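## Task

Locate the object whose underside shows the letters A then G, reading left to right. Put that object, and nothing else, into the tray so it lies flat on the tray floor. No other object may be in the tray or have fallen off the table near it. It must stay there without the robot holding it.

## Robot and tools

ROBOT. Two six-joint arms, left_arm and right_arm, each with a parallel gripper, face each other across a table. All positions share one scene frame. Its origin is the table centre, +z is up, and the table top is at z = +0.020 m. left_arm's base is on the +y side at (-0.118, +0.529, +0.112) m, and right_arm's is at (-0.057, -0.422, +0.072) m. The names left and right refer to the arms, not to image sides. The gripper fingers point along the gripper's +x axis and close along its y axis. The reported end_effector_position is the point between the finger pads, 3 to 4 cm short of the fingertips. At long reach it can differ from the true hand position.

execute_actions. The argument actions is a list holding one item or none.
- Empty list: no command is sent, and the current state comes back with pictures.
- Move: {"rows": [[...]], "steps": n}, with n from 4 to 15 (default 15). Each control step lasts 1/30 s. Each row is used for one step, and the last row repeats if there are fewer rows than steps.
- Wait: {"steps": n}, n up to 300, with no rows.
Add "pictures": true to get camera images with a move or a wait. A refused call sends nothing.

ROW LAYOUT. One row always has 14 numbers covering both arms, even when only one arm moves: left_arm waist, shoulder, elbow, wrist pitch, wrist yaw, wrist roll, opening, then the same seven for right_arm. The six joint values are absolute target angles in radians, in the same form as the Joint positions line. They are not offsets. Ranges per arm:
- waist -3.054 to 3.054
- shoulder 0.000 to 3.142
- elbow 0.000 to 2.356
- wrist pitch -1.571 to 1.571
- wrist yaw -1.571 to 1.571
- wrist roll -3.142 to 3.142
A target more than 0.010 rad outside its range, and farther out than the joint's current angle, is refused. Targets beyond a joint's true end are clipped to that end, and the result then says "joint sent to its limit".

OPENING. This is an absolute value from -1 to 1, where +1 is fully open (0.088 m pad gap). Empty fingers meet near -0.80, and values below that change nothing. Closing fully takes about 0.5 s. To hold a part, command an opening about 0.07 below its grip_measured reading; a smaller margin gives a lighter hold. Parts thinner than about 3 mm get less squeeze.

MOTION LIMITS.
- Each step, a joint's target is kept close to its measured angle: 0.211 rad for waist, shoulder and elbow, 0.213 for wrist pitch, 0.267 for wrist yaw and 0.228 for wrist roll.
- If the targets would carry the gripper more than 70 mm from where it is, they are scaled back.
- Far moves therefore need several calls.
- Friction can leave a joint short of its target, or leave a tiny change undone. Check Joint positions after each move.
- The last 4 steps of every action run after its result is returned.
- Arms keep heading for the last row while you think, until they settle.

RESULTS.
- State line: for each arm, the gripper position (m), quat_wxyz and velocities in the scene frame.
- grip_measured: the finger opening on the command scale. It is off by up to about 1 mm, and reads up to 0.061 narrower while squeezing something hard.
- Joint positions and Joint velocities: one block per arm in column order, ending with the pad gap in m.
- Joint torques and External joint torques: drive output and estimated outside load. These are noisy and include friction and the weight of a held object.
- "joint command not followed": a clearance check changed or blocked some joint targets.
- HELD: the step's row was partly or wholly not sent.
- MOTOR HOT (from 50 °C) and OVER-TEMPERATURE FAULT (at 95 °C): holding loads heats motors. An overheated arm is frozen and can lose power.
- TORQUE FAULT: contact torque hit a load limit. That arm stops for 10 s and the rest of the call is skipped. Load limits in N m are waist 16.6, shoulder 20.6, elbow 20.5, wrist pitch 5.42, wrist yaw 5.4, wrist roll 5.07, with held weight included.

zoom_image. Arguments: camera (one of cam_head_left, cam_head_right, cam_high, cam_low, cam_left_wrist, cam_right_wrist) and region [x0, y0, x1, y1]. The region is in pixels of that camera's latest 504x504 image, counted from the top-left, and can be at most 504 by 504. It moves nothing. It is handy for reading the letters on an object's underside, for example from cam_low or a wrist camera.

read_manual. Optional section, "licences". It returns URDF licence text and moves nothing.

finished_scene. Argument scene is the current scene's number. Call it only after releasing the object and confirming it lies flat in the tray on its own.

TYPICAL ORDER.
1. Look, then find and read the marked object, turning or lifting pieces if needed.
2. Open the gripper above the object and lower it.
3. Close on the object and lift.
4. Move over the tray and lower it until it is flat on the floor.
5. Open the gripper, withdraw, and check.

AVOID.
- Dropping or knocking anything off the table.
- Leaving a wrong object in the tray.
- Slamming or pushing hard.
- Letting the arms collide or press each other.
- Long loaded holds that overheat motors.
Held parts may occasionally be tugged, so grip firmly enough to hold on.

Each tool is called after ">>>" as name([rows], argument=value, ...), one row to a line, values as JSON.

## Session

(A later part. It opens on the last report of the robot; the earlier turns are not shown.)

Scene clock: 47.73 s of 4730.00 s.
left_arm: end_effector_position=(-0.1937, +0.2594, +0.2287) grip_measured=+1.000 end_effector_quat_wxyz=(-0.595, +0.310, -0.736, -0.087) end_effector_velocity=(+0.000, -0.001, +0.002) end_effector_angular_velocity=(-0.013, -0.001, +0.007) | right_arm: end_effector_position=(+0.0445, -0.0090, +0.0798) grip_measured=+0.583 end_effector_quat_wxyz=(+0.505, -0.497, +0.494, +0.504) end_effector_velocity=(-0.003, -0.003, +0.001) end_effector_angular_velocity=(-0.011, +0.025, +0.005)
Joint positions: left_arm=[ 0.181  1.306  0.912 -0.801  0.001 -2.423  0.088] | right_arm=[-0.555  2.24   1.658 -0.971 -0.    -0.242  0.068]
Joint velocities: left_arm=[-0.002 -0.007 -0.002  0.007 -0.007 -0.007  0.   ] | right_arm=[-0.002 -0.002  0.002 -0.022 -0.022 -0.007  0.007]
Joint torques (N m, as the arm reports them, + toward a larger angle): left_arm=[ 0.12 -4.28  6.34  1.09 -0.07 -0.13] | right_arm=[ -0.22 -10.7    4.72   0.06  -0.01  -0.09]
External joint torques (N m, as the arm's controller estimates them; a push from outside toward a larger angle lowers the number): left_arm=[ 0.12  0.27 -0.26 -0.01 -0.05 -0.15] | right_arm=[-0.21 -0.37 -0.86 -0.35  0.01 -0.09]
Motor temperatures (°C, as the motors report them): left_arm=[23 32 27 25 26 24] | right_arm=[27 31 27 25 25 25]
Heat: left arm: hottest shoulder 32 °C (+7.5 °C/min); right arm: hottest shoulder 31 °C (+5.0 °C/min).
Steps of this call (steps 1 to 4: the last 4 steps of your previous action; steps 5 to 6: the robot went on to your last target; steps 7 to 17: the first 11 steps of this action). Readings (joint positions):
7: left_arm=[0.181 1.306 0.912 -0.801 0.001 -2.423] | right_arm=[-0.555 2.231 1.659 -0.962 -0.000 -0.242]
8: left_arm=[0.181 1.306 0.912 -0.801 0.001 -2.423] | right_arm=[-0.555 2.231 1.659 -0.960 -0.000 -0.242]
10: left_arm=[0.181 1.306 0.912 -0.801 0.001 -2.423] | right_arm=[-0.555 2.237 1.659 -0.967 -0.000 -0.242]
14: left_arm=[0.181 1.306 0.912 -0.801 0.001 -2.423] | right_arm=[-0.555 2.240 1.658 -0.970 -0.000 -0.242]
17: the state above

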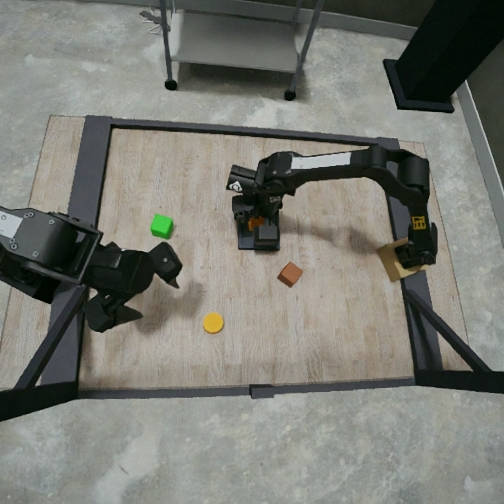

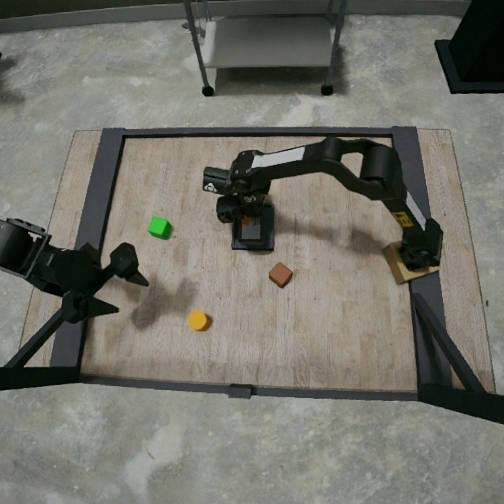

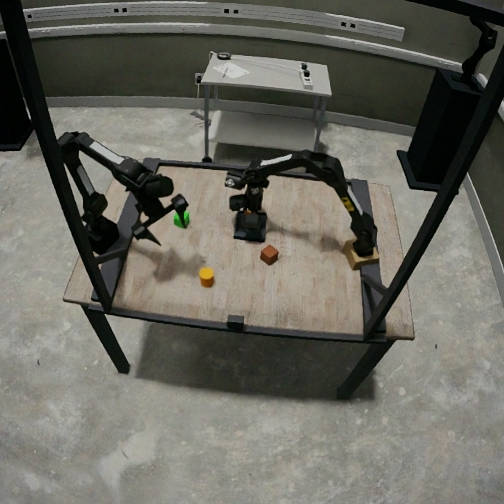

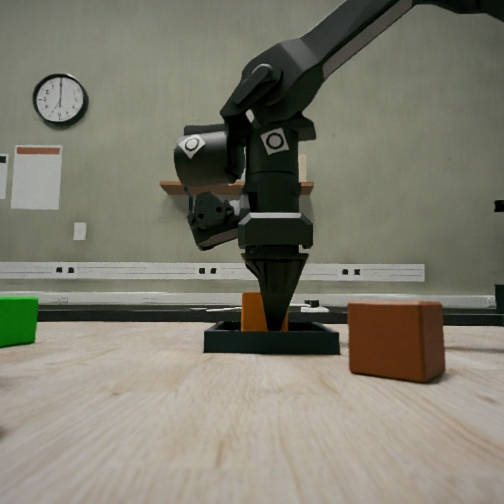

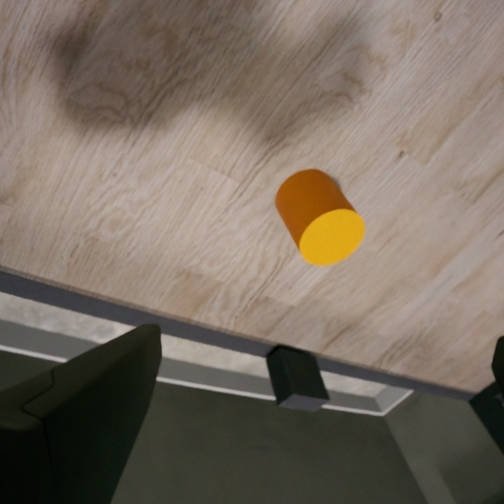

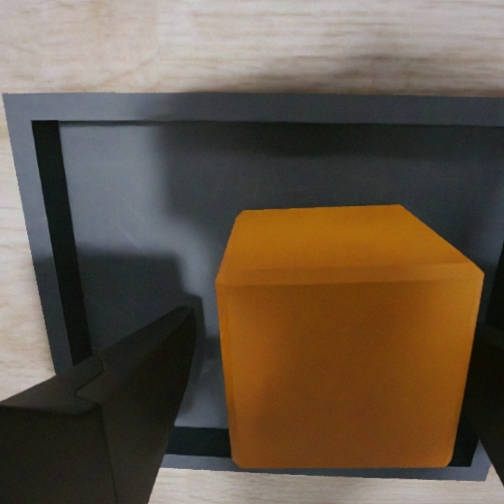

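Lifting the right arm straight up out of the tray, keeping the gripper at 0.6 until it's clear, then pulling it back and taking a look to check the placement.

>>> execute_actions([
  {"rows": [[0.1824,1.3000,0.9000,-0.8000,0,-2.4273,1, -0.5576,2.2457,1.6695,-0.9946,0,-0.2438,0.6],[0.1824,1.3000,0.9000,-0.8000,0,-2.4273,1, -0.5576,2.2394,1.6852,-1.0166,0,-0.2438,0.6],[0.1824,1.3000,0.9000,-0.8000,0,-2.4273,1, -0.5576,2.2331,1.7008,-1.0386,0,-0.2438,0.6],[0.1824,1.3000,0.9000,-0.8000,0,-2.4273,1, -0.5576,2.2268,1.7165,-1.0605,0,-0.2438,0.6],[0.1824,1.3000,0.9000,-0.8000,0,-2.4273,1, -0.5576,2.2205,1.7322,-1.0825,0,-0.2438,0.6],[0.1824,1.3000,0.9000,-0.8000,0,-2.4273,1, -0.5576,2.2142,1.7479,-1.1045,0,-0.2438,0.6],[0.1824,1.3000,0.9000,-0.8000,0,-2.4273,1, -0.5576,2.2079,1.7636,-1.1265,0,-0.2438,0.6],[0.1824,1.3000,0.9000,-0.8000,0,-2.4273,1, -0.5576,2.2016,1.7792,-1.1485,0,-0.2438,0.6],[0.1824,1.3000,0.9000,-0.8000,0,-2.4273,1, -0.5576,2.1953,1.7949,-1.1705,0,-0.2438,0.6],[0.1824,1.3000,0.9000,-0.8000,0,-2.4273,1, -0.5576,2.1890,1.8106,-1.1925,0,-0.2438,0.6],[0.1824,1.3000,0.9000,-0.8000,0,-2.4273,1, -0.5576,2.1827,1.8263,-1.2145,0,-0.2438,0.6],[0.1824,1.3000,0.9000,-0.8000,0,-2.4273,1, -0.5576,2.1764,1.8420,-1.2364,0,-0.2438,0.6],[0.1824,1.3000,0.9000,-0.8000,0,-2.4273,1, -0.5576,2.1701,1.8576,-1.2584,0,-0.2438,0.6],[0.1824,1.3000,0.9000,-0.8000,0,-2.4273,1, -0.5576,2.1638,1.8733,-1.2804,0,-0.2438,0.6],[0.1824,1.3000,0.9000,-0.8000,0,-2.4273,1, -0.5576,2.1575,1.8890,-1.3024,0,-0.2438,0.6]], "steps": 15},
])

>>> execute_actions([
  {"rows": [[0.1824,1.3000,0.9000,-0.8000,0,-2.4273,1, -0.5576,2.1208,1.8470,-1.2971,0,-0.2438,0.6],[0.1824,1.3000,0.9000,-0.8000,0,-2.4273,1, -0.5576,2.0840,1.8050,-1.2918,0,-0.2438,0.6],[0.1824,1.3000,0.9000,-0.8000,0,-2.4273,1, -0.5576,2.0473,1.7629,-1.2865,0,-0.2438,0.6],[0.1824,1.3000,0.9000,-0.8000,0,-2.4273,1, -0.5576,2.0106,1.7209,-1.2812,0,-0.2438,0.6],[0.1824,1.3000,0.9000,-0.8000,0,-2.4273,1, -0.5576,1.9738,1.6789,-1.2759,0,-0.2438,0.6],[0.1824,1.3000,0.9000,-0.8000,0,-2.4273,1, -0.5576,1.9371,1.6368,-1.2706,0,-0.2438,0.6],[0.1824,1.3000,0.9000,-0.8000,0,-2.4273,1, -0.5576,1.9004,1.5948,-1.2653,0,-0.2438,0.6],[0.1824,1.3000,0.9000,-0.8000,0,-2.4273,1, -0.5576,1.8636,1.5528,-1.2600,0,-0.2438,0.6],[0.1824,1.3000,0.9000,-0.8000,0,-2.4273,1, -0.5576,1.8269,1.5108,-1.2547,0,-0.2438,0.6],[0.1824,1.3000,0.9000,-0.8000,0,-2.4273,1, -0.5576,1.7902,1.4687,-1.2494,0,-0.2438,0.6],[0.1824,1.3000,0.9000,-0.8000,0,-2.4273,1, -0.5576,1.7534,1.4267,-1.2441,0,-0.2438,0.6],[0.1824,1.3000,0.9000,-0.8000,0,-2.4273,1, -0.5576,1.7167,1.3847,-1.2388,0,-0.2438,0.6],[0.1824,1.3000,0.9000,-0.8000,0,-2.4273,1, -0.5576,1.6800,1.3427,-1.2335,0,-0.2438,0.6],[0.1824,1.3000,0.9000,-0.8000,0,-2.4273,1, -0.5576,1.6432,1.3006,-1.2282,0,-0.2438,0.6],[0.1824,1.3000,0.9000,-0.8000,0,-2.4273,1, -0.5576,1.6065,1.2586,-1.2229,0,-0.2438,0.6]], "steps": 15},
], pictures=true)

Scene clock: 48.97 s of 4730.00 s.
left_arm: end_effector_position=(-0.1937, +0.2594, +0.2287) grip_measured=+1.000 end_effector_quat_wxyz=(-0.595, +0.310, -0.736, -0.087) end_effector_velocity=(+0.001, +0.002, -0.001) end_effector_angular_velocity=(+0.006, -0.006, +0.007) | right_arm: end_effector_position=(+0.0433, -0.0140, +0.1163) grip_measured=+0.597 end_effector_quat_wxyz=(+0.491, -0.505, +0.508, +0.495) end_effector_velocity=(+0.001, +0.006, +0.196) end_effector_angular_velocity=(+0.061, -0.007, +0.005)
Joint positions: left_arm=[ 0.181  1.306  0.912 -0.801  0.001 -2.423  0.088] | right_arm=[-0.555  2.219  1.774 -1.154 -0.    -0.242  0.068]
Joint velocities: left_arm=[-0.002 -0.002 -0.002 -0.007 -0.007 -0.007  0.   ] | right_arm=[-0.002 -0.198  0.471 -0.608 -0.007 -0.007 -0.   ]
Joint torques (N m, as the arm reports them, + toward a larger angle): left_arm=[ 0.12 -4.3   6.37  1.1  -0.07 -0.12] | right_arm=[ -0.21 -14.42   6.39  -0.01  -0.01  -0.1 ]
External joint torques (N m, as the arm's controller estimates them; a push from outside toward a larger angle lowers the number): left_arm=[ 0.12  0.2  -0.18  0.   -0.04 -0.14] | right_arm=[-0.22 -3.82  0.56 -0.32  0.01 -0.09]
Motor temperatures (°C, as the motors report them): left_arm=[23 32 27 26 26 24] | right_arm=[27 31 27 25 25 25]
Heat: left arm: hottest shoulder 32 °C (+7.4 °C/min); right arm: hottest shoulder 31 °C (+4.9 °C/min).
Steps of this call (steps 1 to 4: the last 4 steps of your previous action; steps 5 to 15: the robot went on to your last target; steps 16 to 26: nothing new was sent; steps 27 to 37: the first 11 steps of this action). Readings (joint positions):
27: left_arm=[0.181 1.306 0.912 -0.801 0.001 -2.423] | right_arm=[-0.555 2.240 1.659 -0.974 -0.000 -0.242]
28: left_arm=[0.181 1.306 0.912 -0.801 0.001 -2.423] | right_arm=[-0.555 2.240 1.661 -0.984 -0.000 -0.242]
30: left_arm=[0.181 1.306 0.912 -0.801 0.001 -2.423] | right_arm=[-0.555 2.240 1.675 -1.015 -0.000 -0.242]
34: left_arm=[0.181 1.306 0.912 -0.801 0.001 -2.423] | right_arm=[-0.555 2.235 1.729 -1.090 -0.000 -0.242]
37: the state above

Scene clock: 49.47 s of 4730.00 s.
left_arm: end_effector_position=(-0.1937, +0.2594, +0.2287) grip_measured=+1.000 end_effector_quat_wxyz=(-0.595, +0.310, -0.736, -0.087) end_effector_velocity=(-0.000, +0.002, +0.001) end_effector_angular_velocity=(+0.001, -0.005, +0.002) | right_arm: end_effector_position=(+0.0260, -0.0844, +0.1922) grip_measured=+0.597 end_effector_quat_wxyz=(+0.500, -0.500, +0.499, +0.501) end_effector_velocity=(-0.072, -0.275, +0.043) end_effector_angular_velocity=(-0.035, +0.031, -0.005)
Joint positions: left_arm=[ 0.181  1.306  0.912 -0.801  0.001 -2.423  0.088] | right_arm=[-0.555  1.862  1.551 -1.258 -0.    -0.242  0.068]
Joint velocities: left_arm=[-0.007 -0.007 -0.002 -0.007 -0.007 -0.007  0.   ] | right_arm=[ 0.002 -1.077 -1.228  0.11  -0.022  0.007  0.   ]
Joint torques (N m, as the arm reports them, + toward a larger angle): left_arm=[ 0.14 -4.27  6.34  1.09 -0.07 -0.12] | right_arm=[ -0.21 -10.74   4.38   0.17  -0.01  -0.09]
External joint torques (N m, as the arm's controller estimates them; a push from outside toward a larger angle lowers the number): left_arm=[ 0.15  0.33 -0.32 -0.02 -0.04 -0.14] | right_arm=[-0.26 -3.06 -1.1  -0.11  0.01 -0.09]
Motor temperatures (°C, as the motors report them): left_arm=[23 32 27 26 26 24] | right_arm=[27 31 27 25 25 25]
Heat: left arm: hottest shoulder 32 °C (+7.3 °C/min); right arm: hottest shoulder 31 °C (+4.9 °C/min).
Steps of this call (steps 1 to 4: the last 4 steps of your previous action; steps 5 to 15: the first 11 steps of this action). Readings (joint positions):
5: left_arm=[0.181 1.306 0.912 -0.801 0.001 -2.423] | right_arm=[-0.555 2.179 1.848 -1.254 -0.000 -0.242]
6: left_arm=[0.181 1.306 0.912 -0.801 0.001 -2.423] | right_arm=[-0.555 2.161 1.844 -1.263 -0.000 -0.242]
8: left_arm=[0.181 1.306 0.912 -0.801 0.001 -2.423] | right_arm=[-0.555 2.109 1.807 -1.273 -0.000 -0.242]
12: left_arm=[0.181 1.306 0.912 -0.801 0.001 -2.423] | right_arm=[-0.555 1.970 1.670 -1.271 -0.000 -0.242]
15: the state above

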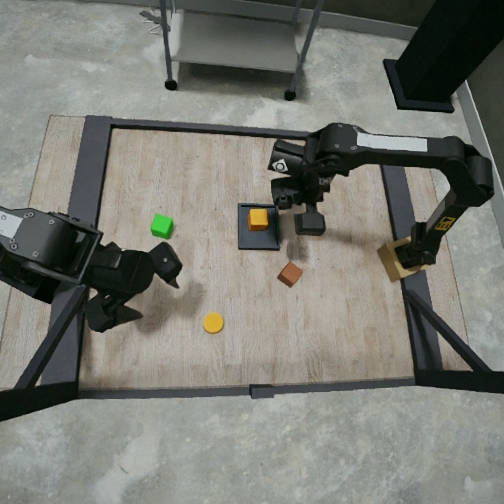

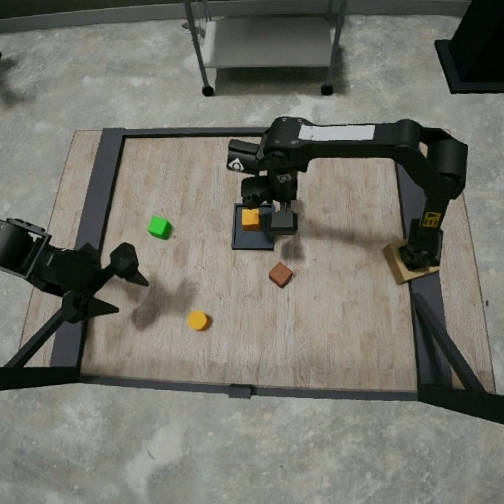

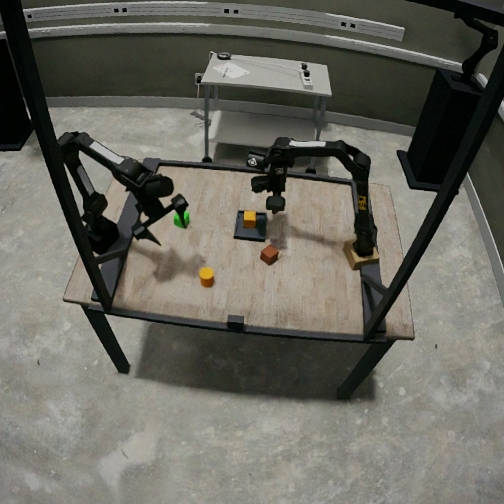

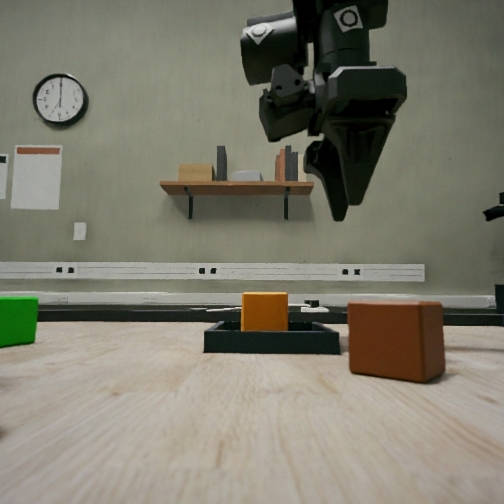

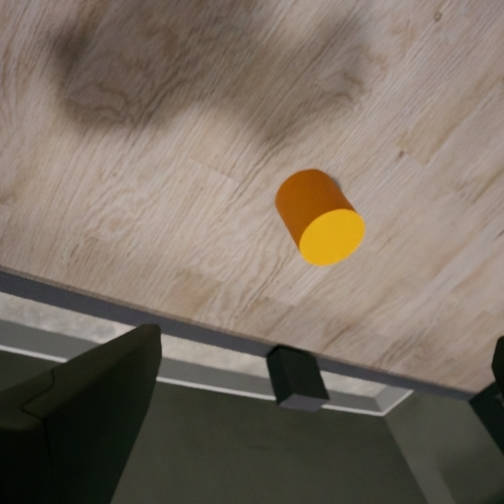

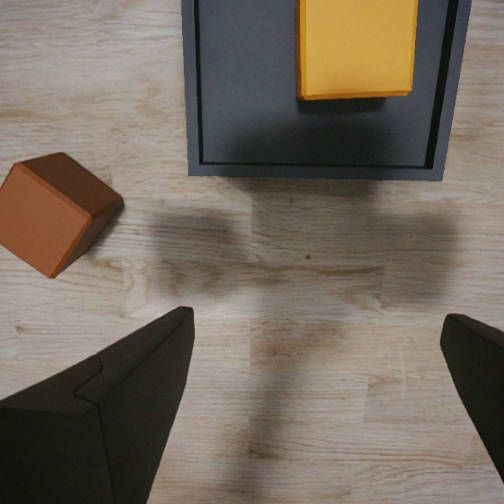

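>>> zoom_image(camera="cam_head_left", region=[200, 170, 320, 290])

Region (200, 170, 320, 290) of cam_head_left's 504x504 image, scaled by 4.200, with more detail than that image has.

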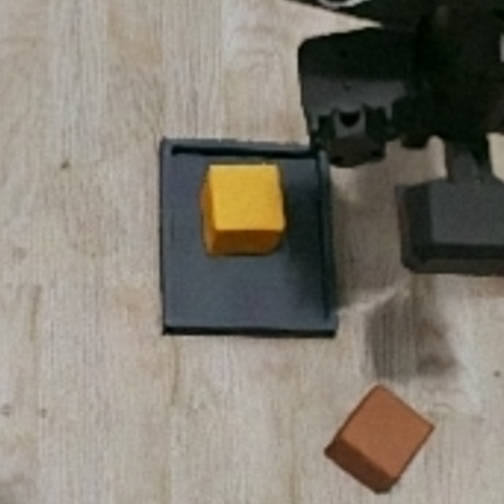

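The yellow cube, whose bottom read "AG" in a zoom, is resting flat in the tray and both arms are clear. The green (PH) and brown (SK) readings came from full wrist frames, not zooms. I'm finishing scene 1 now.

>>> finished_scene(scene=1)

The scene is finished: the task was done.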